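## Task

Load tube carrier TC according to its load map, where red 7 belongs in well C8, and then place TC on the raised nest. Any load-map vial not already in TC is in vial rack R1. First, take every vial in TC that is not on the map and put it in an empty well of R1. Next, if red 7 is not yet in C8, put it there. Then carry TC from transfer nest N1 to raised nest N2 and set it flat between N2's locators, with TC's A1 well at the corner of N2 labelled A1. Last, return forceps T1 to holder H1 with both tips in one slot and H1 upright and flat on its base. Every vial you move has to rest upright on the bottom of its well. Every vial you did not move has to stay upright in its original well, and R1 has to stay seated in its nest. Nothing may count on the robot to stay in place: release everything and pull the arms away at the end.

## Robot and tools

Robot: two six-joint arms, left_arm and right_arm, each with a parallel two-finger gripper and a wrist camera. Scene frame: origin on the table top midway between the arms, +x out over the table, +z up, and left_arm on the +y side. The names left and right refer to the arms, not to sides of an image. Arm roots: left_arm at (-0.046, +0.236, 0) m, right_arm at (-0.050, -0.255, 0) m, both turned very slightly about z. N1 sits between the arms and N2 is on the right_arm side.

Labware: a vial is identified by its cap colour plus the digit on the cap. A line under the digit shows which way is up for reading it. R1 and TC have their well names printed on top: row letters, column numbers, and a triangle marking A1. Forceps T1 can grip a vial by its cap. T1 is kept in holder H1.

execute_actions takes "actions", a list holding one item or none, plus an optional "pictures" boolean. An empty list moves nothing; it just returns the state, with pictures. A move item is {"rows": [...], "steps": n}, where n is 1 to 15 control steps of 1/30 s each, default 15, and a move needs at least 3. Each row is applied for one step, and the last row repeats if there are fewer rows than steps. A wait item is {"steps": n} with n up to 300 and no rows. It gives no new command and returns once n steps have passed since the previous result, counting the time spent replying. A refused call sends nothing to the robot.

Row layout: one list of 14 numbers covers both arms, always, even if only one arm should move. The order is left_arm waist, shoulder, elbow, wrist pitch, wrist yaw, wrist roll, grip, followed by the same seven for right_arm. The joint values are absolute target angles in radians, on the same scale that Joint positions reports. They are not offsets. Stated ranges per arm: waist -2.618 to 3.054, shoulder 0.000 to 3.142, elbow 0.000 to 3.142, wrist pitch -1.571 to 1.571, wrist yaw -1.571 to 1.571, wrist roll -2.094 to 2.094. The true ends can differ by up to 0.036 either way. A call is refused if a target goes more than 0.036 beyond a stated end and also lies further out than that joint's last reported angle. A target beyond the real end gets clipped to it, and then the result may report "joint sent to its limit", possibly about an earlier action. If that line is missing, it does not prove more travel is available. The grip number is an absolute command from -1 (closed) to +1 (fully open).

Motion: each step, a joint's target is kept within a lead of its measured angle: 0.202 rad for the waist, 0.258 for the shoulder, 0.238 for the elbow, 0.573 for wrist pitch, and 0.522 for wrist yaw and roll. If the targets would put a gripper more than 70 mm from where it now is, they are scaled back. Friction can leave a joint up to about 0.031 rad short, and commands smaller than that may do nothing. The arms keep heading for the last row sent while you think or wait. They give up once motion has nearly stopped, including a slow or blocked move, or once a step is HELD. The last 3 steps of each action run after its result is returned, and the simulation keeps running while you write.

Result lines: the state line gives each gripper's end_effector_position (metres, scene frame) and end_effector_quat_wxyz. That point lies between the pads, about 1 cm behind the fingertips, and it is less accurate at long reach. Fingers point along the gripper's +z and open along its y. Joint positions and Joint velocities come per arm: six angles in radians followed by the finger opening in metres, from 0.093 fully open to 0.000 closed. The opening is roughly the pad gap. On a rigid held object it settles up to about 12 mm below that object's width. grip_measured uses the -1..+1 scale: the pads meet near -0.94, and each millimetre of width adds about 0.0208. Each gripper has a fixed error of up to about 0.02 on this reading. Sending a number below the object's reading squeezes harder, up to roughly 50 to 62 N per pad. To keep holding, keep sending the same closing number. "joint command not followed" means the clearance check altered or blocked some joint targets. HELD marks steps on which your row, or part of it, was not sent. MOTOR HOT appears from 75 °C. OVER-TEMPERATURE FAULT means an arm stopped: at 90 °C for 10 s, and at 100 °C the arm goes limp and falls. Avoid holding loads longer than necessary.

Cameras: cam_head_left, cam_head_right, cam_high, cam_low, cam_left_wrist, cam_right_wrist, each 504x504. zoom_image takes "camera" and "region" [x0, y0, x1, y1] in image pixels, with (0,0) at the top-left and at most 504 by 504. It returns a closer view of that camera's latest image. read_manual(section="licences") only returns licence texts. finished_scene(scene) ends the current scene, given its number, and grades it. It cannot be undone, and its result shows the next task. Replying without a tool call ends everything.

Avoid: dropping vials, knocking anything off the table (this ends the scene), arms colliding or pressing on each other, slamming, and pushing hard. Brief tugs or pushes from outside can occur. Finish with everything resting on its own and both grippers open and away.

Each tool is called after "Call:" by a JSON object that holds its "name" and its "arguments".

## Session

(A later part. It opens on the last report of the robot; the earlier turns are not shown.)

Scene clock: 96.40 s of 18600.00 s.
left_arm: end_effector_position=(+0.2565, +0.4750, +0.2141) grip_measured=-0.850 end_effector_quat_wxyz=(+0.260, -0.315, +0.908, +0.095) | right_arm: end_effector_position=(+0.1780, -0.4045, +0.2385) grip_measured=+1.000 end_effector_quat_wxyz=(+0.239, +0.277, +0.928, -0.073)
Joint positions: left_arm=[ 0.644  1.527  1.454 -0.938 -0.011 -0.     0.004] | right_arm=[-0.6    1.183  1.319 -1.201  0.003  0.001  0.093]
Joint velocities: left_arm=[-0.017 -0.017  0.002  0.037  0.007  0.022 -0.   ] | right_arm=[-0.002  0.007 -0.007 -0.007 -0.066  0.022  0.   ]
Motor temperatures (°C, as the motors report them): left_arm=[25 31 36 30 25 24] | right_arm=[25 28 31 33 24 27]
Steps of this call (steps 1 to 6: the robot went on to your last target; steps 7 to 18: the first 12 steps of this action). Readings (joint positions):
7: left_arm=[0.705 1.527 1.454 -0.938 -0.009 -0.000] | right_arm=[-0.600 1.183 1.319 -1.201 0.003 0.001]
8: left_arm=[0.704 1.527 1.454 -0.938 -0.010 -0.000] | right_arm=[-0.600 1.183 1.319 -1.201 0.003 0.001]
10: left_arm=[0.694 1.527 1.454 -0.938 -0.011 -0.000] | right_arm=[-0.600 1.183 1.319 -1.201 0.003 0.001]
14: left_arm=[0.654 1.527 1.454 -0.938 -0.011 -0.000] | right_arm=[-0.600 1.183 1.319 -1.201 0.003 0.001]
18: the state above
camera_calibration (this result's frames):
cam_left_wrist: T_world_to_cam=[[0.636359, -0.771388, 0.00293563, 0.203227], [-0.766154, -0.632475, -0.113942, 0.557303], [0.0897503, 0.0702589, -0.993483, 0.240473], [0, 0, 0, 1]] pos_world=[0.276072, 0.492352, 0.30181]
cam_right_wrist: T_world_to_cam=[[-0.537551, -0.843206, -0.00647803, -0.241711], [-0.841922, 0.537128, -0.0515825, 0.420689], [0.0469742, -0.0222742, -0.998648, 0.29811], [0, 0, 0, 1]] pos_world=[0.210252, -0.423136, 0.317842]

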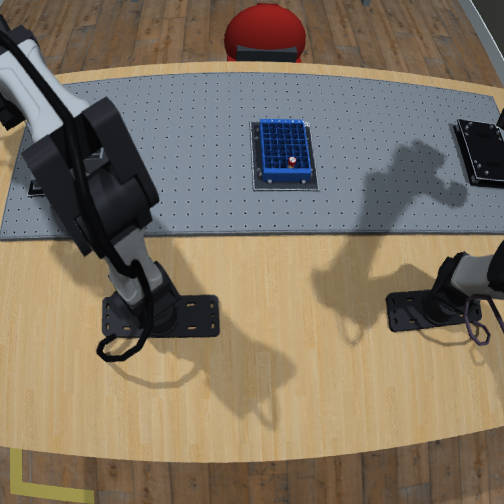

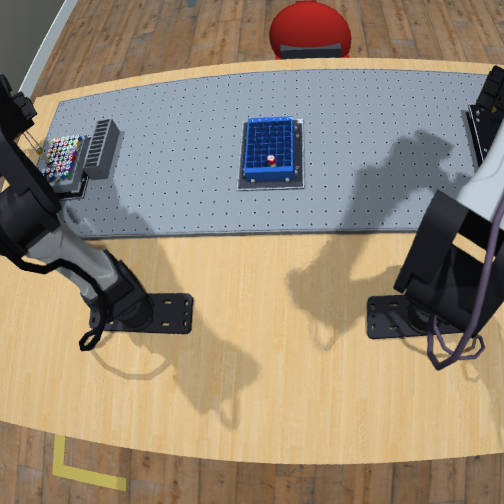

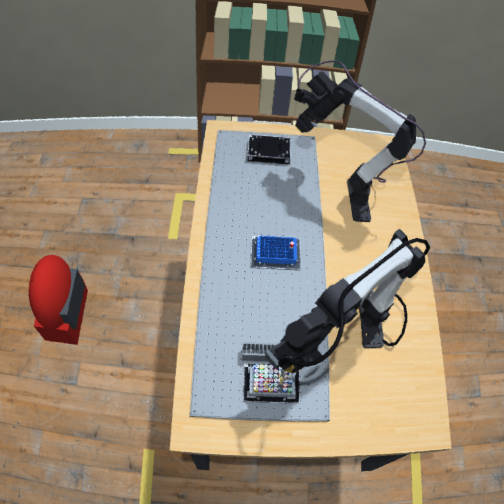

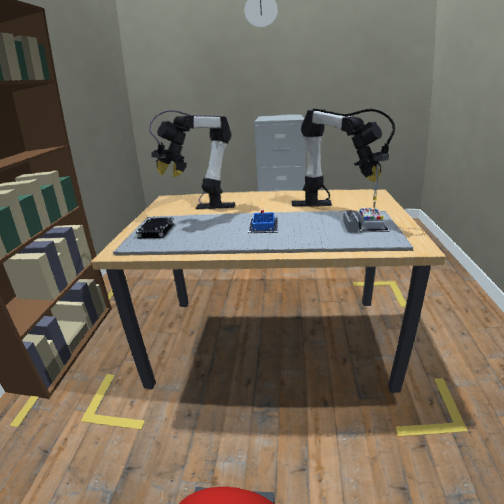

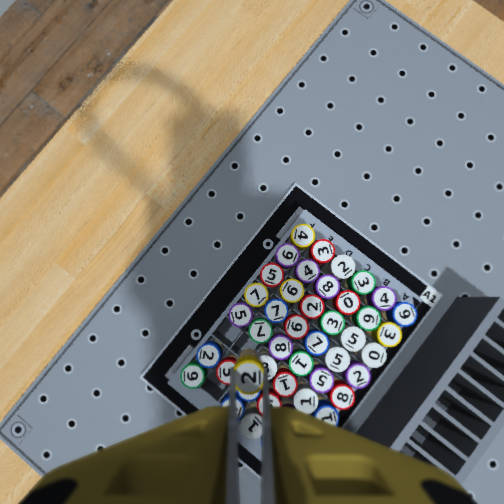

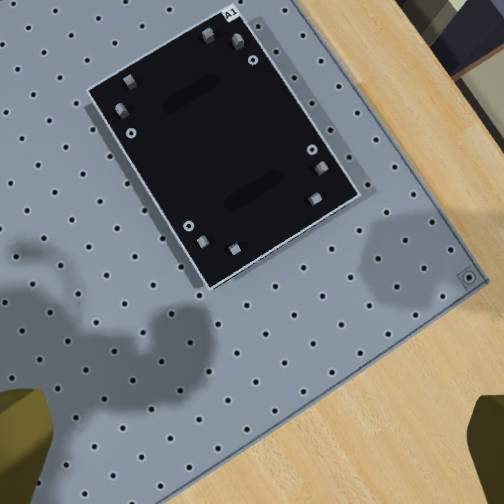

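Call:
{"name": "execute_actions", "arguments": {"actions": [{"rows":[[0.661,1.54,1.474,-0.947,-0.015,0,-0.86,-0.6,1.2,1.3,-1.2,0,0,1],[0.661,1.54,1.474,-0.93,-0.015,0,-0.86,-0.6,1.2,1.3,-1.2,0,0,1],[0.661,1.54,1.45,-0.912,-0.015,0,-0.86,-0.6,1.2,1.3,-1.2,0,0,1],[0.661,1.54,1.441,-0.904,-0.015,0,-0.86,-0.6,1.2,1.3,-1.2,0,0,1],[0.661,1.54,1.433,-0.896,-0.015,0,-0.86,-0.6,1.2,1.3,-1.2,0,0,1],[0.661,1.54,1.425,-0.888,-0.015,0,-0.86,-0.6,1.2,1.3,-1.2,0,0,1],[0.661,1.54,1.417,-0.88,-0.015,0,-0.86,-0.6,1.2,1.3,-1.2,0,0,1],[0.661,1.54,1.409,-0.872,-0.015,0,-0.86,-0.6,1.2,1.3,-1.2,0,0,1],[0.661,1.54,1.401,-0.864,-0.015,0,-0.86,-0.6,1.2,1.3,-1.2,0,0,1],[0.661,1.54,1.393,-0.862,-0.015,0,-0.86,-0.6,1.2,1.3,-1.2,0,0,1]],"steps":15}]}}

Call:
{"name": "execute_actions", "arguments": {"actions": [{"steps":8}], "pictures": true}}

Call:
{"name": "zoom_image", "arguments": {"camera": "cam_left_wrist", "region": [190,290,310,410]}}

Scene clock: 97.13 s of 18600.00 s.
left_arm: end_effector_position=(+0.2568, +0.4753, +0.2022) grip_measured=-0.850 end_effector_quat_wxyz=(+0.257, -0.315, +0.909, +0.095) | right_arm: end_effector_position=(+0.1780, -0.4045, +0.2385) grip_measured=+1.000 end_effector_quat_wxyz=(+0.239, +0.277, +0.928, -0.073)
Joint positions: left_arm=[ 0.644  1.527  1.409 -0.898 -0.011 -0.     0.004] | right_arm=[-0.6    1.183  1.319 -1.201  0.003  0.001  0.093]
Joint velocities: left_arm=[-0.007 -0.007 -0.168 -0.037  0.007 -0.007  0.001] | right_arm=[ 0.002 -0.022  0.007 -0.022  0.007 -0.051  0.   ]
Motor temperatures (°C, as the motors report them): left_arm=[25 31 36 30 25 24] | right_arm=[25 28 31 33 24 27]
Steps of this call (steps 1 to 3: the last 3 steps of your previous action; steps 4 to 10: the robot went on to your last target; steps 11 to 22: the first 12 steps of this action). Readings (joint positions):
11: left_arm=[0.644 1.527 1.454 -0.938 -0.011 -0.000] | right_arm=[-0.600 1.183 1.319 -1.201 0.003 0.001]
12: left_arm=[0.644 1.527 1.454 -0.938 -0.011 -0.000] | right_arm=[-0.600 1.183 1.319 -1.201 0.003 0.001]
14: left_arm=[0.644 1.527 1.454 -0.937 -0.011 -0.000] | right_arm=[-0.600 1.183 1.319 -1.201 0.003 0.001]
18: left_arm=[0.644 1.527 1.441 -0.915 -0.011 -0.000] | right_arm=[-0.600 1.183 1.319 -1.201 0.003 0.001]
22: the state above

Scene clock: 97.40 s of 18600.00 s.
left_arm: end_effector_position=(+0.2573, +0.4779, +0.2028) grip_measured=-0.850 end_effector_quat_wxyz=(+0.261, -0.317, +0.907, +0.097) | right_arm: end_effector_position=(+0.1780, -0.4045, +0.2385) grip_measured=+1.000 end_effector_quat_wxyz=(+0.239, +0.277, +0.928, -0.073)
Joint positions: left_arm=[ 0.648  1.527  1.407 -0.887 -0.011 -0.     0.004] | right_arm=[-0.6    1.183  1.319 -1.201  0.003  0.001  0.093]
Joint velocities: left_arm=[-0.017  0.012 -0.007  0.037 -0.022  0.022 -0.001] | right_arm=[-0.022 -0.017 -0.007 -0.037  0.051 -0.022  0.   ]
Motor temperatures (°C, as the motors report them): left_arm=[25 31 36 30 25 24] | right_arm=[25 28 31 33 24 27]
Kept back: nothing.
Steps of this call (steps 1 to 3: the last 3 steps of your previous action; steps 4 to 8: the robot went on to your last target). Readings (joint positions):
1: left_arm=[0.644 1.527 1.407 -0.895 -0.011 -0.000] | right_arm=[-0.600 1.183 1.319 -1.201 0.003 0.001]
2: left_arm=[0.645 1.527 1.407 -0.891 -0.011 -0.000] | right_arm=[-0.600 1.183 1.319 -1.201 0.003 0.001]
4: left_arm=[0.647 1.527 1.407 -0.888 -0.011 -0.000] | right_arm=[-0.600 1.183 1.319 -1.201 0.003 0.001]
8: the state above
camera_calibration (this result's frames):
cam_left_wrist: T_world_to_cam=[[0.639874, -0.768474, 0.00303291, 0.202658], [-0.762904, -0.635702, -0.11773, 0.560002], [0.0924004, 0.0730185, -0.993041, 0.22686], [0, 0, 0, 1]] pos_world=[0.276591, 0.495166, 0.290596]
cam_right_wrist: T_world_to_cam=[[-0.537551, -0.843206, -0.00647803, -0.241711], [-0.841922, 0.537128, -0.0515825, 0.420689], [0.0469742, -0.0222742, -0.998648, 0.29811], [0, 0, 0, 1]] pos_world=[0.210252, -0.423136, 0.317842]

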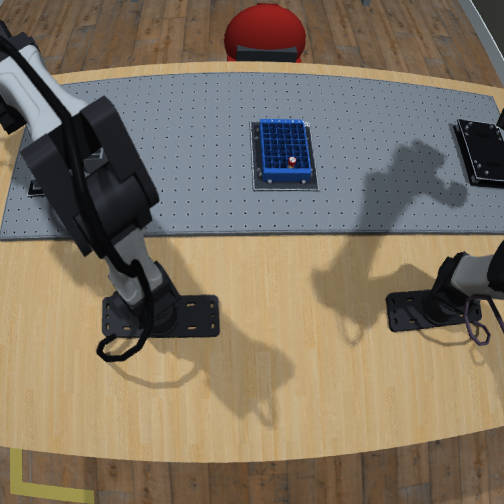

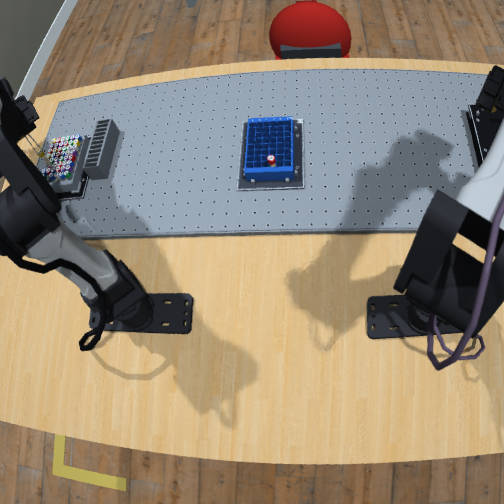

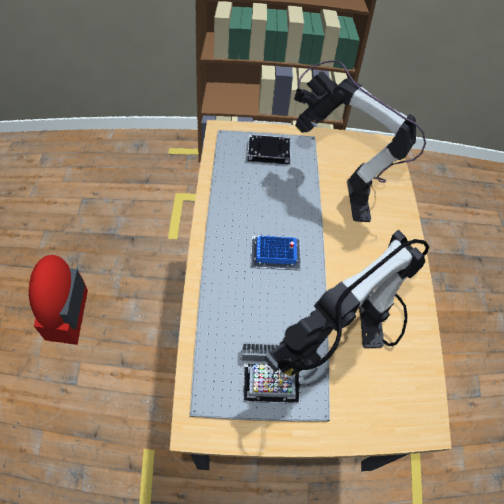

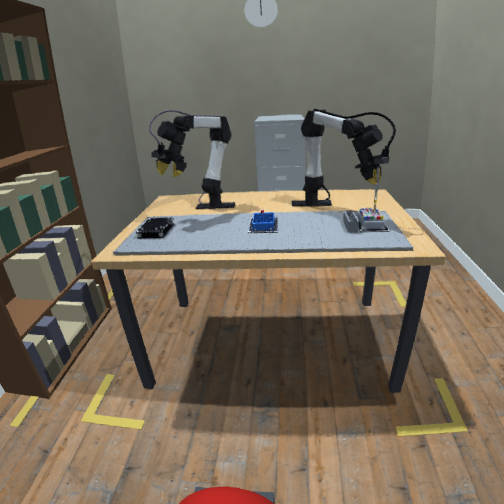

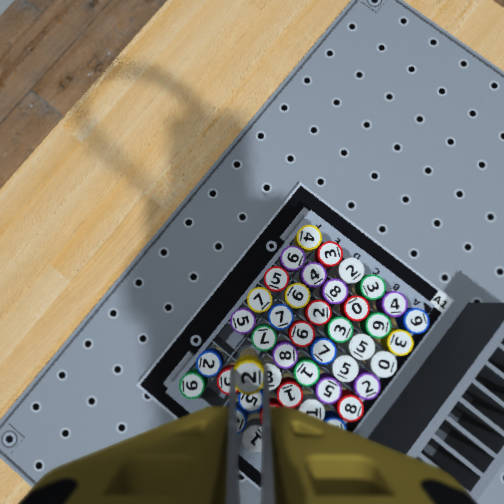

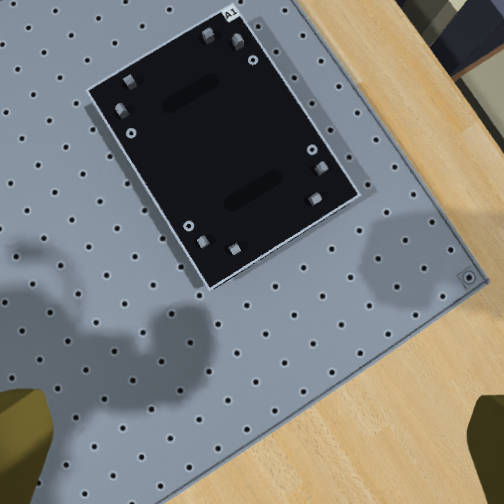

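Region (190, 290, 310, 410) of cam_left_wrist's 504x504 image, scaled by 4.200, with more detail than that image has.

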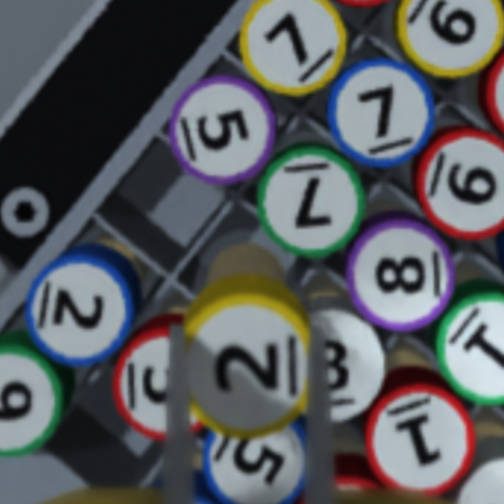

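Call:
{"name": "execute_actions", "arguments": {"actions": [{"rows":[[0.664,1.54,1.393,-0.856,-0.015,0,-0.86,-0.6,1.2,1.3,-1.2,0,0,1],[0.664,1.54,1.388,-0.851,-0.015,0,-0.86,-0.6,1.2,1.3,-1.2,0,0,1],[0.664,1.54,1.383,-0.846,-0.015,0,-0.86,-0.6,1.2,1.3,-1.2,0,0,1],[0.664,1.54,1.378,-0.841,-0.015,0,-0.86,-0.6,1.2,1.3,-1.2,0,0,1],[0.664,1.54,1.373,-0.836,-0.015,0,-0.86,-0.6,1.2,1.3,-1.2,0,0,1],[0.664,1.54,1.368,-0.831,-0.015,0,-0.86,-0.6,1.2,1.3,-1.2,0,0,1],[0.664,1.54,1.363,-0.826,-0.015,0,-0.86,-0.6,1.2,1.3,-1.2,0,0,1],[0.664,1.54,1.358,-0.821,-0.015,0,-0.86,-0.6,1.2,1.3,-1.2,0,0,1],[0.664,1.54,1.353,-0.816,-0.015,0,-0.86,-0.6,1.2,1.3,-1.2,0,0,1],[0.664,1.54,1.348,-0.811,-0.015,0,-0.86,-0.6,1.2,1.3,-1.2,0,0,1],[0.664,1.54,1.343,-0.806,-0.015,0,-0.86,-0.6,1.2,1.3,-1.2,0,0,1],[0.664,1.54,1.338,-0.801,-0.015,0,-0.86,-0.6,1.2,1.3,-1.2,0,0,1],[0.664,1.54,1.333,-0.798,-0.015,0,-0.86,-0.6,1.2,1.3,-1.2,0,0,1],[0.664,1.54,1.328,-0.797,-0.015,0,-0.86,-0.6,1.2,1.3,-1.2,0,0,1],[0.664,1.54,1.323,-0.796,-0.015,0,-0.86,-0.6,1.2,1.3,-1.2,0,0,1]],"steps":15}]}}

Call:
{"name": "execute_actions", "arguments": {"actions": [{"steps":12}], "pictures": true}}

Call:
{"name": "zoom_image", "arguments": {"camera": "cam_left_wrist", "region": [190,290,310,410]}}

Scene clock: 98.00 s of 18600.00 s.
left_arm: end_effector_position=(+0.2643, +0.4834, +0.2001) grip_measured=-0.850 end_effector_quat_wxyz=(+0.279, -0.315, +0.901, +0.103) | right_arm: end_effector_position=(+0.1780, -0.4045, +0.2385) grip_measured=+1.000 end_effector_quat_wxyz=(+0.239, +0.277, +0.928, -0.073)
Joint positions: left_arm=[ 0.648  1.527  1.375 -0.815 -0.011 -0.     0.004] | right_arm=[-0.6    1.183  1.319 -1.201  0.003  0.001  0.093]
Joint velocities: left_arm=[-0.007  0.007 -0.11   0.256 -0.007 -0.037 -0.001] | right_arm=[-0.002  0.017 -0.002 -0.066  0.037 -0.081  0.   ]
Motor temperatures (°C, as the motors report them): left_arm=[25 31 36 31 25 24] | right_arm=[25 28 31 33 24 27]
Steps of this call (steps 1 to 6: the robot went on to your last target; steps 7 to 18: the first 12 steps of this action). Readings (joint positions):
7: left_arm=[0.648 1.527 1.407 -0.885 -0.011 -0.000] | right_arm=[-0.600 1.183 1.319 -1.201 0.003 0.001]
8: left_arm=[0.648 1.527 1.407 -0.884 -0.011 -0.000] | right_arm=[-0.600 1.183 1.319 -1.201 0.003 0.001]
10: left_arm=[0.648 1.527 1.403 -0.876 -0.011 -0.000] | right_arm=[-0.600 1.183 1.319 -1.201 0.003 0.001]
14: left_arm=[0.648 1.527 1.390 -0.849 -0.011 -0.000] | right_arm=[-0.600 1.183 1.319 -1.201 0.003 0.001]
18: the state above

Scene clock: 98.40 s of 18600.00 s.
left_arm: end_effector_position=(+0.2604, +0.4804, +0.1858) grip_measured=-0.857 end_effector_quat_wxyz=(+0.267, -0.316, +0.905, +0.098) | right_arm: end_effector_position=(+0.1780, -0.4045, +0.2385) grip_measured=+1.000 end_effector_quat_wxyz=(+0.239, +0.277, +0.928, -0.073)
Joint positions: left_arm=[ 0.648  1.527  1.333 -0.802 -0.011 -0.     0.004] | right_arm=[-0.6    1.183  1.319 -1.201  0.003  0.001  0.093]
Joint velocities: left_arm=[-0.007 -0.012 -0.002 -0.051 -0.095 -0.022 -0.   ] | right_arm=[ 0.007  0.002 -0.007  0.022  0.007 -0.066  0.   ]
Motor temperatures (°C, as the motors report them): left_arm=[25 31 36 31 25 24] | right_arm=[25 28 31 33 24 27]
Kept back: nothing.
Steps of this call (steps 1 to 3: the last 3 steps of your previous action; steps 4 to 12: the robot went on to your last target). Readings (joint positions):
1: left_arm=[0.648 1.527 1.370 -0.806 -0.011 -0.000] | right_arm=[-0.600 1.183 1.319 -1.201 0.003 0.001]
2: left_arm=[0.648 1.527 1.365 -0.802 -0.011 -0.000] | right_arm=[-0.600 1.183 1.319 -1.201 0.003 0.001]
4: left_arm=[0.648 1.527 1.348 -0.801 -0.011 -0.000] | right_arm=[-0.600 1.183 1.319 -1.201 0.003 0.001]
8: left_arm=[0.648 1.527 1.333 -0.802 -0.011 -0.000] | right_arm=[-0.600 1.183 1.319 -1.201 0.003 0.001]
12: the state above
camera_calibration (this result's frames):
cam_left_wrist: T_world_to_cam=[[0.639846, -0.768496, 0.0033245, 0.202574], [-0.761796, -0.634826, -0.129083, 0.563262], [0.10131, 0.0800605, -0.991628, 0.203551], [0, 0, 0, 1]] pos_world=[0.278853, 0.496955, 0.273881]
cam_right_wrist: T_world_to_cam=[[-0.537551, -0.843206, -0.00647803, -0.241711], [-0.841922, 0.537128, -0.0515825, 0.420689], [0.0469742, -0.0222742, -0.998648, 0.29811], [0, 0, 0, 1]] pos_world=[0.210252, -0.423136, 0.317842]

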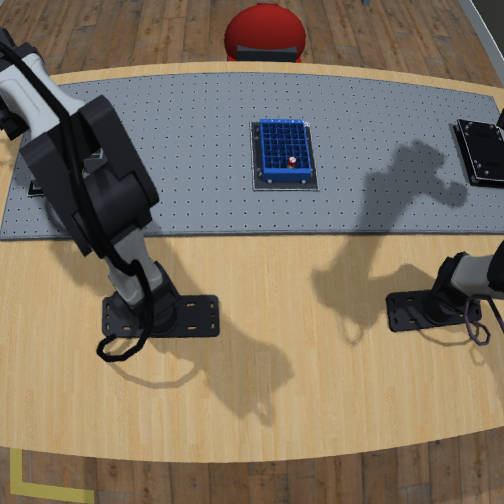

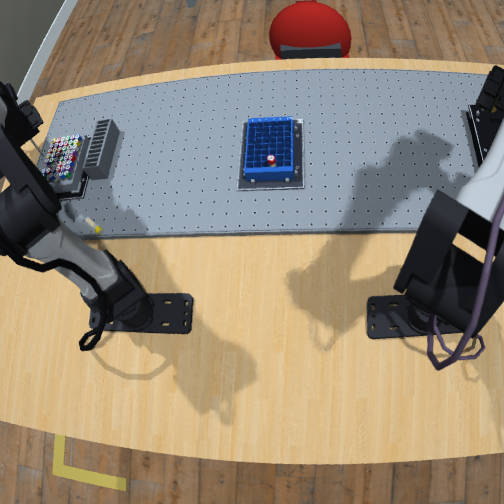

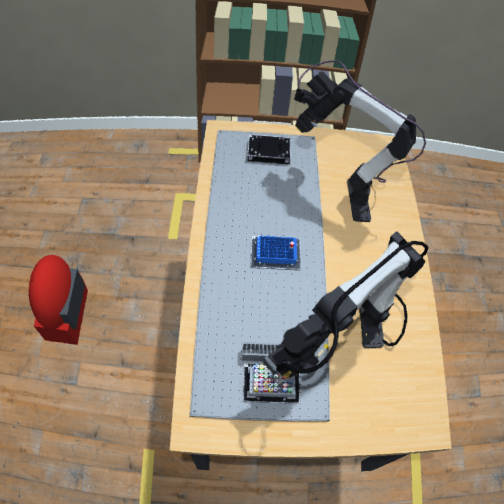

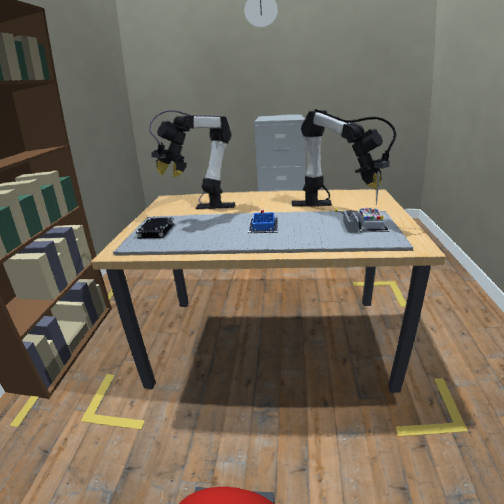

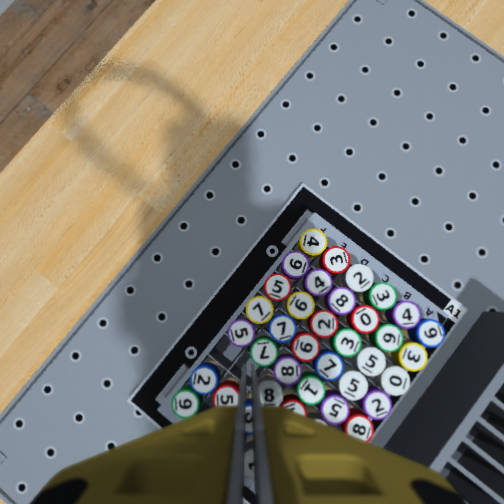

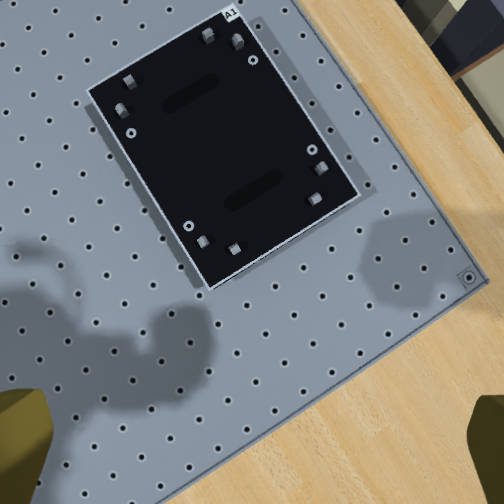

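Region (190, 290, 310, 410) of cam_left_wrist's 504x504 image, scaled by 4.200, with more detail than that image has.

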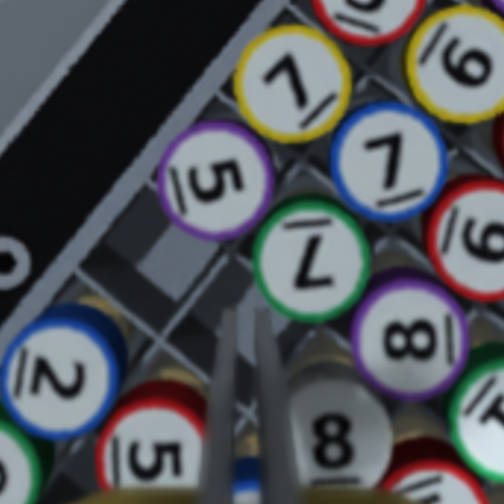

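Call:
{"name": "execute_actions", "arguments": {"actions": [{"rows":[[0.664,1.5,1.5,-1.0,0,0,-0.8,-0.6,1.2,1.3,-1.2,0,0,1]],"steps":12}]}}

Call:
{"name": "execute_actions", "arguments": {"actions": [{"rows":[[2.6,1.5,1.5,-1.0,0,0,-0.8,-0.6,1.2,1.3,-1.2,0,0,1]],"steps":15}]}}

Call:
{"name": "execute_actions", "arguments": {"actions": [{"steps":40}], "pictures": true}}

Scene clock: 98.80 s of 18600.00 s.
left_arm: end_effector_position=(+0.2559, +0.4765, +0.2331) grip_measured=-0.802 end_effector_quat_wxyz=(+0.279, -0.315, +0.902, +0.102) | right_arm: end_effector_position=(+0.1780, -0.4045, +0.2385) grip_measured=+1.000 end_effector_quat_wxyz=(+0.239, +0.277, +0.928, -0.073)
Joint positions: left_arm=[ 0.648  1.507  1.49  -0.951 -0.01  -0.     0.007] | right_arm=[-0.6    1.183  1.319 -1.201  0.003  0.001  0.093]
Joint velocities: left_arm=[-0.007 -0.017  0.002 -0.242  0.022  0.007  0.   ] | right_arm=[ 0.007 -0.017 -0.002  0.022  0.022  0.037  0.   ]
Motor temperatures (°C, as the motors report them): left_arm=[25 31 36 31 25 24] | right_arm=[25 28 31 33 24 27]
Steps of this call (steps 1 to 3: the robot went on to your last target; steps 4 to 12: the first 9 steps of this action). Readings (joint positions):
4: left_arm=[0.648 1.529 1.356 -0.834 -0.011 -0.000] | right_arm=[-0.600 1.183 1.319 -1.201 0.003 0.001]
5: left_arm=[0.648 1.533 1.392 -0.880 -0.011 -0.000] | right_arm=[-0.600 1.183 1.319 -1.201 0.003 0.001]
7: left_arm=[0.648 1.526 1.454 -0.918 -0.010 -0.000] | right_arm=[-0.600 1.183 1.319 -1.201 0.003 0.001]
11: left_arm=[0.648 1.507 1.490 -0.944 -0.010 -0.000] | right_arm=[-0.600 1.183 1.319 -1.201 0.003 0.001]
12: the state above

Scene clock: 99.30 s of 18600.00 s.
left_arm: end_effector_position=(+0.0056, +0.6129, +0.2293) grip_measured=-0.802 end_effector_quat_wxyz=(+0.215, -0.630, +0.723, +0.185) | right_arm: end_effector_position=(+0.1780, -0.4045, +0.2385) grip_measured=+1.000 end_effector_quat_wxyz=(+0.239, +0.277, +0.928, -0.073)
Joint positions: left_arm=[ 1.416  1.507  1.49  -0.979  0.005  0.001  0.007] | right_arm=[-0.6    1.183  1.319 -1.201  0.003  0.001  0.093]
Joint velocities: left_arm=[ 2.     0.002 -0.012  0.037 -0.051  0.081  0.   ] | right_arm=[ 0.002  0.002 -0.007 -0.037 -0.037  0.007  0.   ]
Motor temperatures (°C, as the motors report them): left_arm=[25 31 36 31 25 24] | right_arm=[25 28 31 33 24 27]
Steps of this call (steps 1 to 3: the last 3 steps of your previous action; steps 4 to 15: the first 12 steps of this action). Readings (joint positions):
4: left_arm=[0.668 1.507 1.490 -0.976 0.003 0.001] | right_arm=[-0.600 1.183 1.319 -1.201 0.003 0.001]
5: left_arm=[0.713 1.507 1.490 -0.979 0.015 0.001] | right_arm=[-0.600 1.183 1.319 -1.201 0.003 0.001]
7: left_arm=[0.846 1.507 1.490 -0.979 0.015 0.001] | right_arm=[-0.600 1.183 1.319 -1.201 0.003 0.001]
11: left_arm=[1.131 1.507 1.490 -0.979 0.008 0.001] | right_arm=[-0.600 1.183 1.319 -1.201 0.003 0.001]
15: the state above

Scene clock: 100.63 s of 18600.00 s.
left_arm: end_effector_position=(-0.3775, +0.4189, +0.2279) grip_measured=-0.802 end_effector_quat_wxyz=(-0.066, +0.930, -0.241, -0.270) | right_arm: end_effector_position=(+0.1780, -0.4045, +0.2385) grip_measured=+1.000 end_effector_quat_wxyz=(+0.239, +0.277, +0.928, -0.073)
Joint positions: left_arm=[ 2.612  1.507  1.49  -0.99  -0.009  0.001  0.007] | right_arm=[-0.6    1.183  1.319 -1.201  0.003  0.001  0.093]
Joint velocities: left_arm=[-0.002  0.007 -0.007  0.007 -0.051 -0.037 -0.   ] | right_arm=[ 0.012 -0.012  0.007 -0.051 -0.051  0.037  0.   ]
Motor temperatures (°C, as the motors report them): left_arm=[25 31 36 31 25 24] | right_arm=[25 28 31 33 24 27]
Kept back: nothing.
Steps of this call (steps 1 to 3: the last 3 steps of your previous action; steps 4 to 40: the robot went on to your last target). Readings (joint positions):
1: left_arm=[1.488 1.507 1.490 -0.979 0.004 0.001] | right_arm=[-0.600 1.183 1.319 -1.201 0.003 0.001]
2: left_arm=[1.559 1.507 1.490 -0.979 0.003 0.001] | right_arm=[-0.600 1.183 1.319 -1.201 0.003 0.001]
4: left_arm=[1.702 1.507 1.490 -0.979 0.003 0.001] | right_arm=[-0.600 1.183 1.319 -1.201 0.003 0.001]
8: left_arm=[1.987 1.507 1.490 -0.979 0.002 0.001] | right_arm=[-0.600 1.183 1.319 -1.201 0.003 0.001]
40: the state above
camera_calibration (this result's frames):
cam_left_wrist: T_world_to_cam=[[0.467128, 0.884178, 0.00453047, -0.194472], [0.878408, -0.463482, -0.116548, 0.588256], [-0.100949, 0.0584225, -0.993175, 0.24787], [0, 0, 0, 1]] pos_world=[-0.400863, 0.430113, 0.31562]
cam_right_wrist: T_world_to_cam=[[-0.537551, -0.843206, -0.00647803, -0.241711], [-0.841922, 0.537128, -0.0515825, 0.420689], [0.0469742, -0.0222742, -0.998648, 0.29811], [0, 0, 0, 1]] pos_world=[0.210252, -0.423136, 0.317842]

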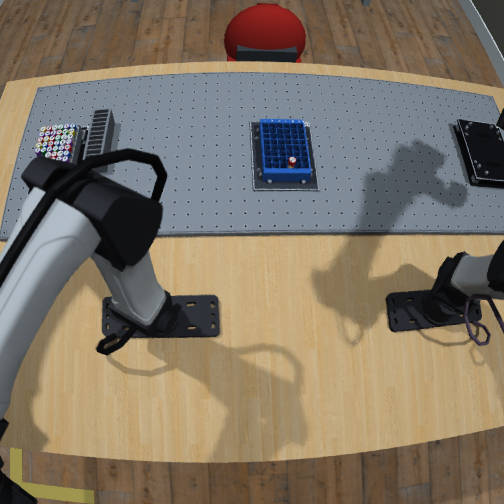

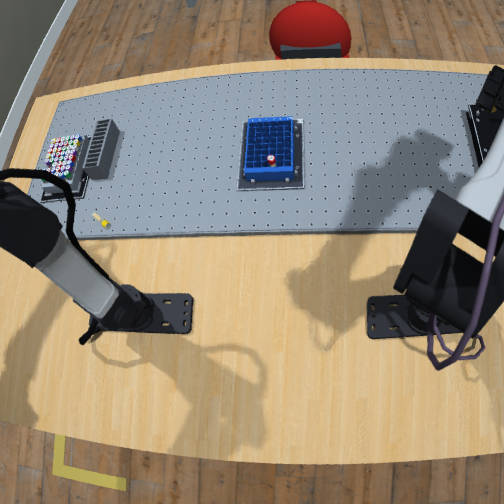

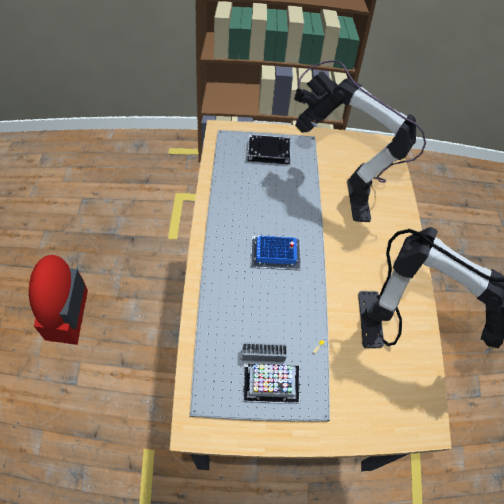

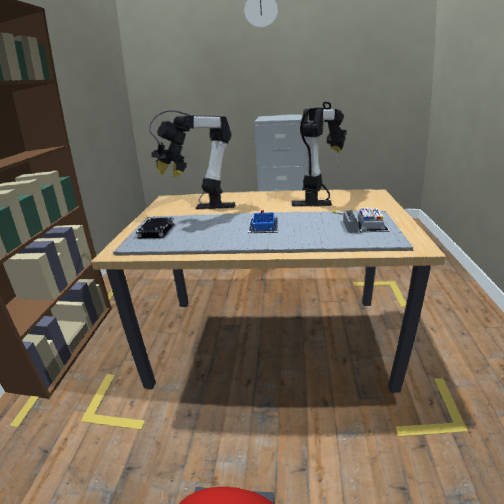

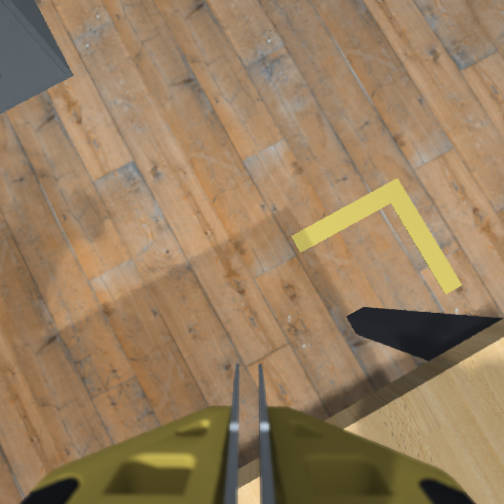

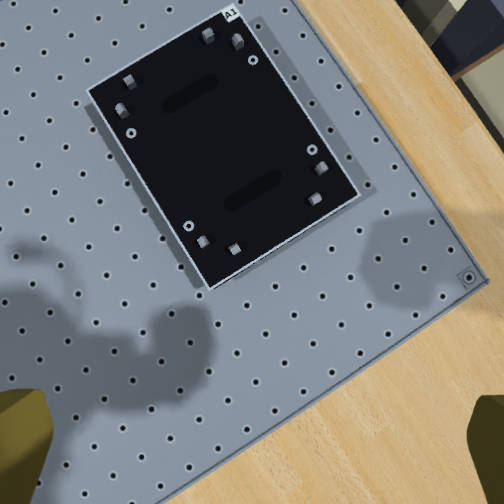

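Call:
{"name": "execute_actions", "arguments": {"actions": [{"rows":[[2.6,1.5,1.5,-1.0,0,0,-0.8,1.25,1.2,1.3,-0.8,0,0,0]],"steps":15}]}}

Call:
{"name": "execute_actions", "arguments": {"actions": [{"steps":25}]}}

Call:
{"name": "execute_actions", "arguments": {"actions": [{"rows":[[2.6,1.5,1.5,-1.0,0,0,-0.8,1.25,2.02,1.24,0.2,0,0,0]],"steps":15}]}}

Call:
{"name": "execute_actions", "arguments": {"actions": [{"steps":40}], "pictures": true}}

Scene clock: 101.80 s of 18600.00 s.
left_arm: end_effector_position=(-0.3775, +0.4189, +0.2279) grip_measured=-0.802 end_effector_quat_wxyz=(-0.066, +0.930, -0.241, -0.270) | right_arm: end_effector_position=(+0.2858, -0.1878, +0.2907) grip_measured=+0.002 end_effector_quat_wxyz=(+0.417, -0.089, +0.904, +0.040)
Joint positions: left_arm=[ 2.612  1.507  1.49  -0.99  -0.009  0.001  0.007] | right_arm=[ 0.18   1.19   1.313 -0.828  0.006  0.003  0.045]
Joint velocities: left_arm=[-0.022  0.007 -0.007 -0.007 -0.007 -0.007 -0.001] | right_arm=[ 2.063 -0.007  0.007  0.168  0.007  0.037 -0.   ]
Motor temperatures (°C, as the motors report them): left_arm=[25 31 36 31 25 24] | right_arm=[25 28 31 33 24 27]
Steps of this call (steps 1 to 15: the robot went on to your last target; steps 16 to 23: nothing new was sent; steps 24 to 35: the first 12 steps of this action). Readings (joint positions):
24: left_arm=[2.612 1.507 1.490 -0.990 -0.009 0.001] | right_arm=[-0.578 1.183 1.316 -1.175 0.014 0.003]
25: left_arm=[2.612 1.507 1.490 -0.990 -0.009 0.001] | right_arm=[-0.526 1.184 1.313 -1.119 0.019 0.004]
27: left_arm=[2.612 1.507 1.490 -0.990 -0.009 0.001] | right_arm=[-0.395 1.189 1.313 -1.007 0.018 0.003]
31: left_arm=[2.612 1.507 1.490 -0.990 -0.009 0.001] | right_arm=[-0.109 1.190 1.313 -0.875 0.011 0.003]
35: the state above

Scene clock: 102.63 s of 18600.00 s.
left_arm: end_effector_position=(-0.3775, +0.4189, +0.2279) grip_measured=-0.802 end_effector_quat_wxyz=(-0.066, +0.930, -0.241, -0.270) | right_arm: end_effector_position=(+0.0490, +0.0763, +0.2952) grip_measured=+0.002 end_effector_quat_wxyz=(+0.343, -0.540, +0.724, +0.259)
Joint positions: left_arm=[ 2.612  1.507  1.49  -0.99  -0.009  0.001  0.007] | right_arm=[ 1.255  1.19   1.313 -0.804 -0.008  0.     0.045]
Joint velocities: left_arm=[-0.012 -0.012 -0.007 -0.081 -0.007 -0.007  0.   ] | right_arm=[-0.012 -0.007  0.002  0.051  0.022  0.022 -0.001]
Motor temperatures (°C, as the motors report them): left_arm=[25 31 36 31 25 24] | right_arm=[25 28 31 33 24 27]
Kept back: nothing.
Steps of this call (steps 1 to 3: the last 3 steps of your previous action; steps 4 to 25: the robot went on to your last target). Readings (joint positions):
1: left_arm=[2.612 1.507 1.490 -0.990 -0.009 0.001] | right_arm=[0.252 1.190 1.313 -0.823 0.006 0.003]
2: left_arm=[2.612 1.507 1.490 -0.990 -0.009 0.001] | right_arm=[0.325 1.190 1.313 -0.818 0.005 0.003]
4: left_arm=[2.612 1.507 1.490 -0.990 -0.009 0.001] | right_arm=[0.470 1.190 1.313 -0.812 0.004 0.003]
8: left_arm=[2.612 1.507 1.490 -0.990 -0.009 0.001] | right_arm=[0.759 1.190 1.313 -0.807 0.002 0.002]
25: the state above

Scene clock: 103.03 s of 18600.00 s.
left_arm: end_effector_position=(-0.3775, +0.4189, +0.2279) grip_measured=-0.802 end_effector_quat_wxyz=(-0.066, +0.930, -0.241, -0.270) | right_arm: end_effector_position=(+0.1025, +0.2530, +0.1952) grip_measured=+0.002 end_effector_quat_wxyz=(+0.406, -0.515, +0.690, +0.306)
Joint positions: left_arm=[ 2.612  1.507  1.49  -0.99  -0.009  0.001  0.007] | right_arm=[ 1.255  1.774  1.294 -0.023 -0.008  0.     0.045]
Joint velocities: left_arm=[ 0.002  0.002  0.002 -0.022  0.037  0.007  0.   ] | right_arm=[-0.007  1.6    0.002  0.96   0.007 -0.037 -0.   ]
Motor temperatures (°C, as the motors report them): left_arm=[25 31 36 31 25 24] | right_arm=[25 28 31 33 24 27]
Steps of this call (steps 1 to 12: the first 12 steps of this action). Readings (joint positions):
1: left_arm=[2.612 1.507 1.490 -0.990 -0.009 0.001] | right_arm=[1.255 1.201 1.308 -0.775 -0.008 0.000]
2: left_arm=[2.612 1.507 1.490 -0.990 -0.009 0.001] | right_arm=[1.255 1.226 1.307 -0.709 -0.008 0.000]
4: left_arm=[2.612 1.507 1.490 -0.990 -0.009 0.001] | right_arm=[1.255 1.311 1.306 -0.559 -0.008 0.000]
8: left_arm=[2.612 1.507 1.490 -0.990 -0.009 0.001] | right_arm=[1.255 1.534 1.295 -0.236 -0.008 0.000]
12: the state above

Scene clock: 104.37 s of 18600.00 s.
left_arm: end_effector_position=(-0.3775, +0.4189, +0.2279) grip_measured=-0.802 end_effector_quat_wxyz=(-0.066, +0.930, -0.241, -0.270) | right_arm: end_effector_position=(+0.1080, +0.2705, +0.0784) grip_measured=+0.002 end_effector_quat_wxyz=(+0.369, -0.530, +0.711, +0.278)
Joint positions: left_arm=[ 2.612  1.507  1.49  -0.99  -0.009  0.001  0.007] | right_arm=[ 1.255  2.027  1.23   0.186 -0.007  0.     0.045]
Joint velocities: left_arm=[ 0.002 -0.002  0.017  0.022  0.022 -0.051 -0.   ] | right_arm=[-0.012  0.002  0.002  0.037  0.022 -0.037 -0.001]
Motor temperatures (°C, as the motors report them): left_arm=[25 31 36 31 25 24] | right_arm=[25 29 31 34 24 27]
Kept back: nothing.
Steps of this call (steps 1 to 3: the last 3 steps of your previous action; steps 4 to 40: the robot went on to your last target). Readings (joint positions):
1: left_arm=[2.612 1.507 1.490 -0.990 -0.009 0.001] | right_arm=[1.255 1.829 1.292 0.007 -0.008 0.000]
2: left_arm=[2.612 1.507 1.490 -0.990 -0.009 0.001] | right_arm=[1.255 1.882 1.288 0.038 -0.008 0.000]
4: left_arm=[2.612 1.507 1.490 -0.990 -0.009 0.001] | right_arm=[1.255 1.975 1.272 0.092 -0.008 0.000]
8: left_arm=[2.612 1.507 1.490 -0.990 -0.009 0.001] | right_arm=[1.255 2.047 1.232 0.108 -0.007 0.000]
40: the state above
camera_calibration (this result's frames):
cam_left_wrist: T_world_to_cam=[[0.467128, 0.884178, 0.00453047, -0.194472], [0.878408, -0.463482, -0.116548, 0.588256], [-0.100949, 0.0584225, -0.993175, 0.24787], [0, 0, 0, 1]] pos_world=[-0.400863, 0.430113, 0.31562]
cam_right_wrist: T_world_to_cam=[[0.963125, -0.268984, -0.00621824, -0.0286424], [-0.238185, -0.84164, -0.484676, 0.332718], [0.125137, 0.468284, -0.874672, 0.00565454], [0, 0, 0, 1]] pos_world=[0.106127, 0.269677, 0.166028]

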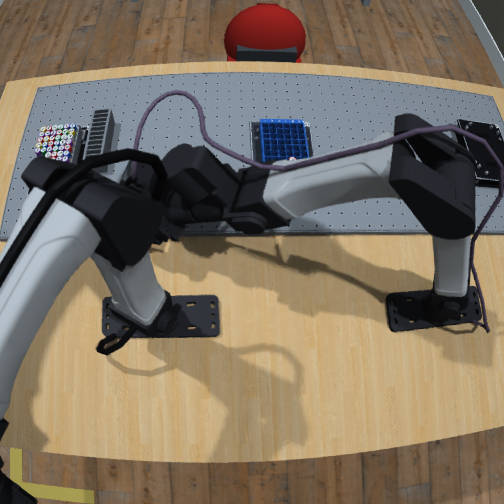

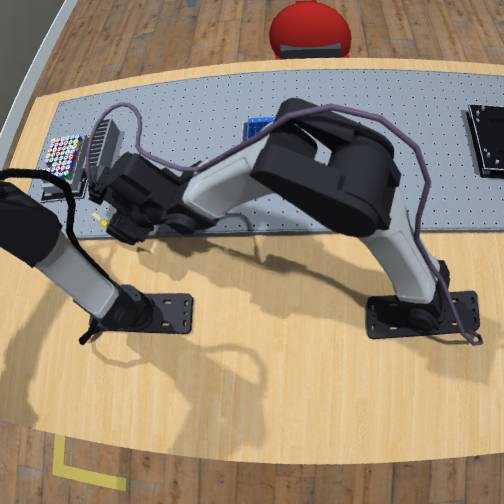

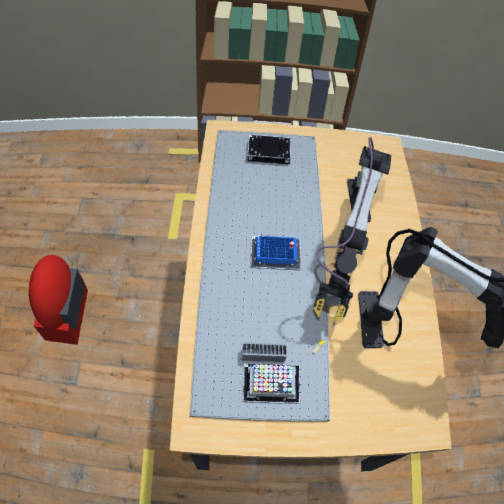

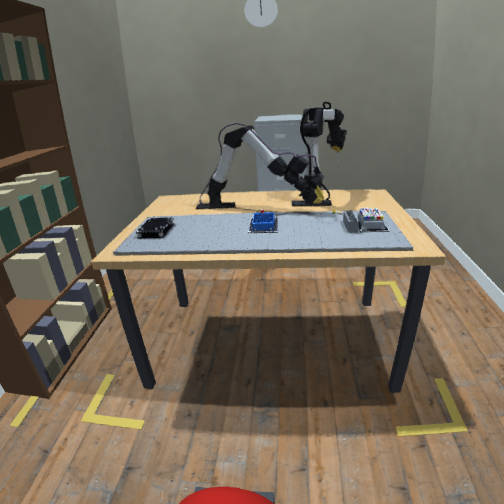

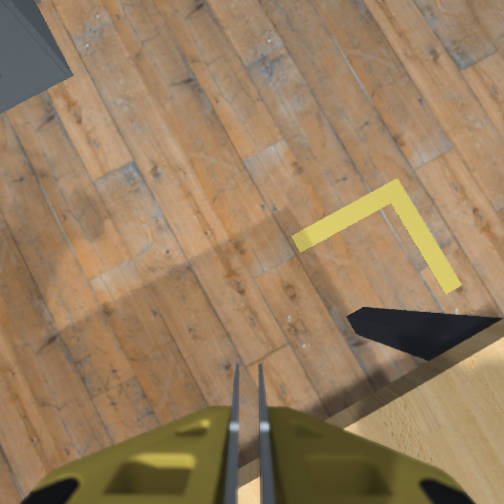

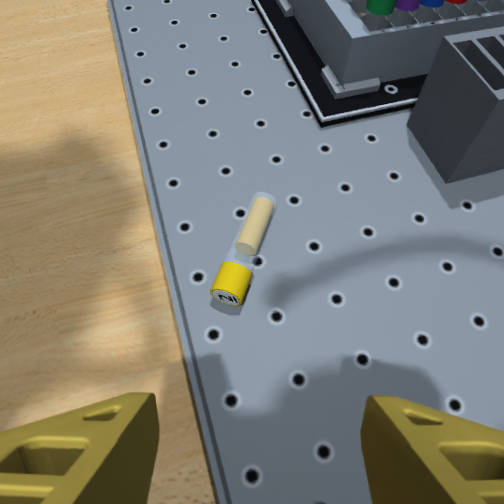

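Call:
{"name": "execute_actions", "arguments": {"actions": [{"rows":[[2.6,1.5,1.5,-1.0,0,0,-0.8,1.282,2.33,1.53,0.285,0,0,-0.2]],"steps":15}]}}

Call:
{"name": "execute_actions", "arguments": {"actions": [{"steps":25}], "pictures": true}}

Scene clock: 104.93 s of 18600.00 s.
left_arm: end_effector_position=(-0.3775, +0.4189, +0.2279) grip_measured=-0.802 end_effector_quat_wxyz=(-0.066, +0.930, -0.241, -0.270) | right_arm: end_effector_position=(+0.1173, +0.3452, +0.0470) grip_measured=-0.198 end_effector_quat_wxyz=(+0.394, -0.526, +0.691, +0.301)
Joint positions: left_arm=[ 2.612  1.507  1.49  -0.99  -0.009  0.001  0.007] | right_arm=[ 1.276  2.329  1.523  0.272 -0.005  0.     0.036]
Joint velocities: left_arm=[-0.017 -0.002  0.002 -0.022 -0.037  0.007  0.001] | right_arm=[ 0.007  0.012 -0.002  0.125 -0.007 -0.022 -0.001]
Motor temperatures (°C, as the motors report them): left_arm=[25 31 36 31 25 24] | right_arm=[25 29 31 34 24 27]
Steps of this call (steps 1 to 5: the robot went on to your last target; steps 6 to 17: the first 12 steps of this action). Readings (joint positions):
6: left_arm=[2.612 1.507 1.490 -0.990 -0.009 0.001] | right_arm=[1.257 2.052 1.263 0.179 -0.006 0.000]
7: left_arm=[2.612 1.507 1.490 -0.990 -0.009 0.001] | right_arm=[1.259 2.118 1.346 0.193 -0.005 0.000]
9: left_arm=[2.612 1.507 1.490 -0.990 -0.009 0.001] | right_arm=[1.265 2.247 1.491 0.249 -0.005 0.000]
13: left_arm=[2.612 1.507 1.490 -0.990 -0.009 0.001] | right_arm=[1.275 2.323 1.523 0.269 -0.005 0.000]
17: the state above

Scene clock: 105.77 s of 18600.00 s.
left_arm: end_effector_position=(-0.3775, +0.4189, +0.2279) grip_measured=-0.802 end_effector_quat_wxyz=(-0.066, +0.930, -0.241, -0.270) | right_arm: end_effector_position=(+0.1174, +0.3456, +0.0477) grip_measured=-0.198 end_effector_quat_wxyz=(+0.395, -0.525, +0.690, +0.302)
Joint positions: left_arm=[ 2.612  1.507  1.49  -0.99  -0.009  0.001  0.007] | right_arm=[ 1.276  2.329  1.523  0.275 -0.005  0.     0.036]
Joint velocities: left_arm=[ 0.002  0.017 -0.012 -0.007  0.007 -0.022 -0.001] | right_arm=[-0.002 -0.012  0.002  0.007 -0.095 -0.022  0.   ]
Motor temperatures (°C, as the motors report them): left_arm=[25 32 36 31 25 24] | right_arm=[25 29 31 34 24 27]
Kept back: nothing.
Steps of this call (steps 1 to 3: the last 3 steps of your previous action; steps 4 to 15: the robot went on to your last target; steps 16 to 25: nothing new was sent). Readings (joint positions):
1: left_arm=[2.612 1.507 1.490 -0.990 -0.009 0.001] | right_arm=[1.276 2.329 1.523 0.275 -0.005 0.000]
2: left_arm=[2.612 1.507 1.490 -0.990 -0.009 0.001] | right_arm=[1.276 2.329 1.523 0.275 -0.005 0.000]
4: left_arm=[2.612 1.507 1.490 -0.990 -0.009 0.001] | right_arm=[1.276 2.329 1.523 0.275 -0.005 0.000]
8: left_arm=[2.612 1.507 1.490 -0.990 -0.009 0.001] | right_arm=[1.276 2.329 1.523 0.275 -0.005 0.000]
25: the state above
All arms were judged still, so your last target was given up. Only a new action makes them travel on or press farther. Fingers that are still opening or closing keep moving.
camera_calibration (this result's frames):
cam_left_wrist: T_world_to_cam=[[0.467128, 0.884178, 0.00453047, -0.194472], [0.878408, -0.463482, -0.116548, 0.588256], [-0.100949, 0.0584225, -0.993175, 0.24787], [0, 0, 0, 1]] pos_world=[-0.400863, 0.430113, 0.31562]
cam_right_wrist: T_world_to_cam=[[0.968266, -0.249897, -0.00351381, -0.0249888], [-0.209974, -0.80579, -0.553728, 0.370813], [0.135544, 0.536893, -0.832691, -0.0844255], [0, 0, 0, 1]] pos_world=[0.1135, 0.33788, 0.134941]

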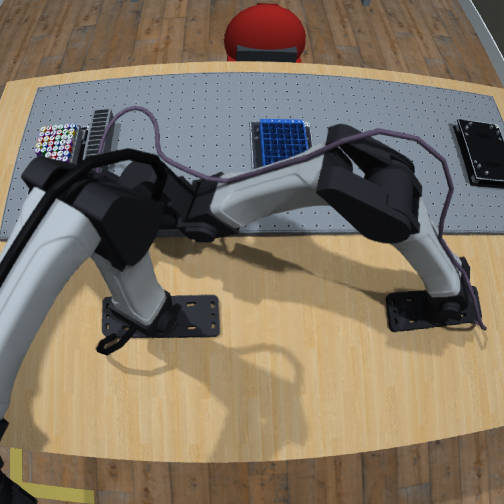

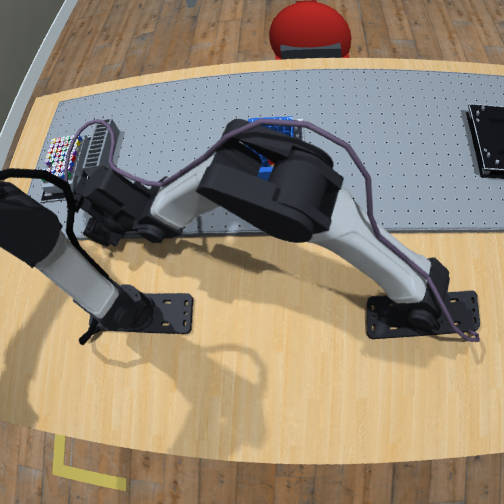

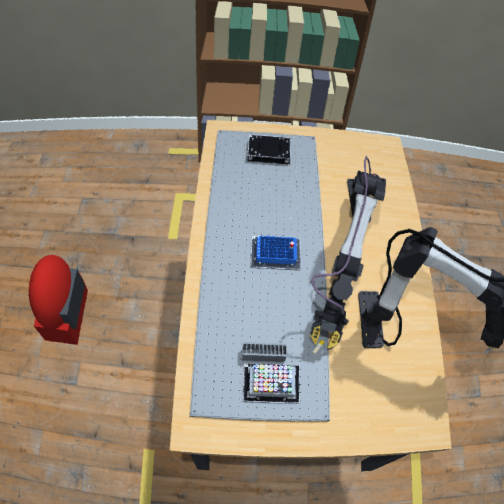

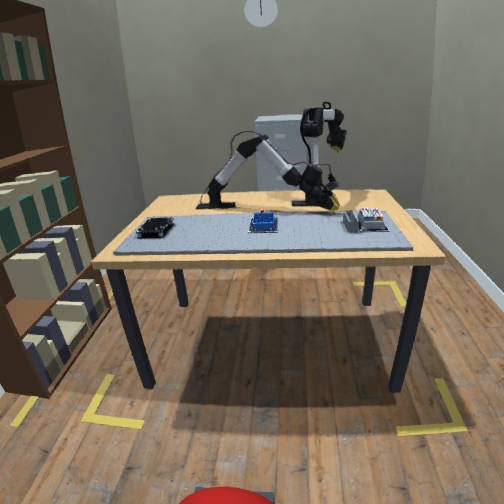

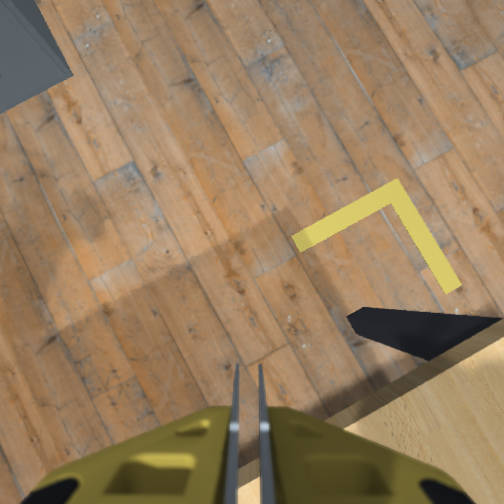

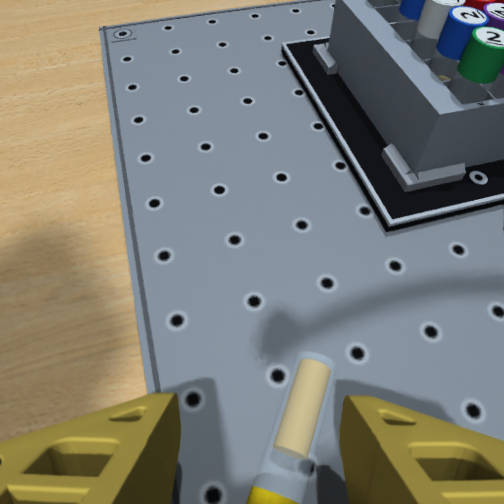

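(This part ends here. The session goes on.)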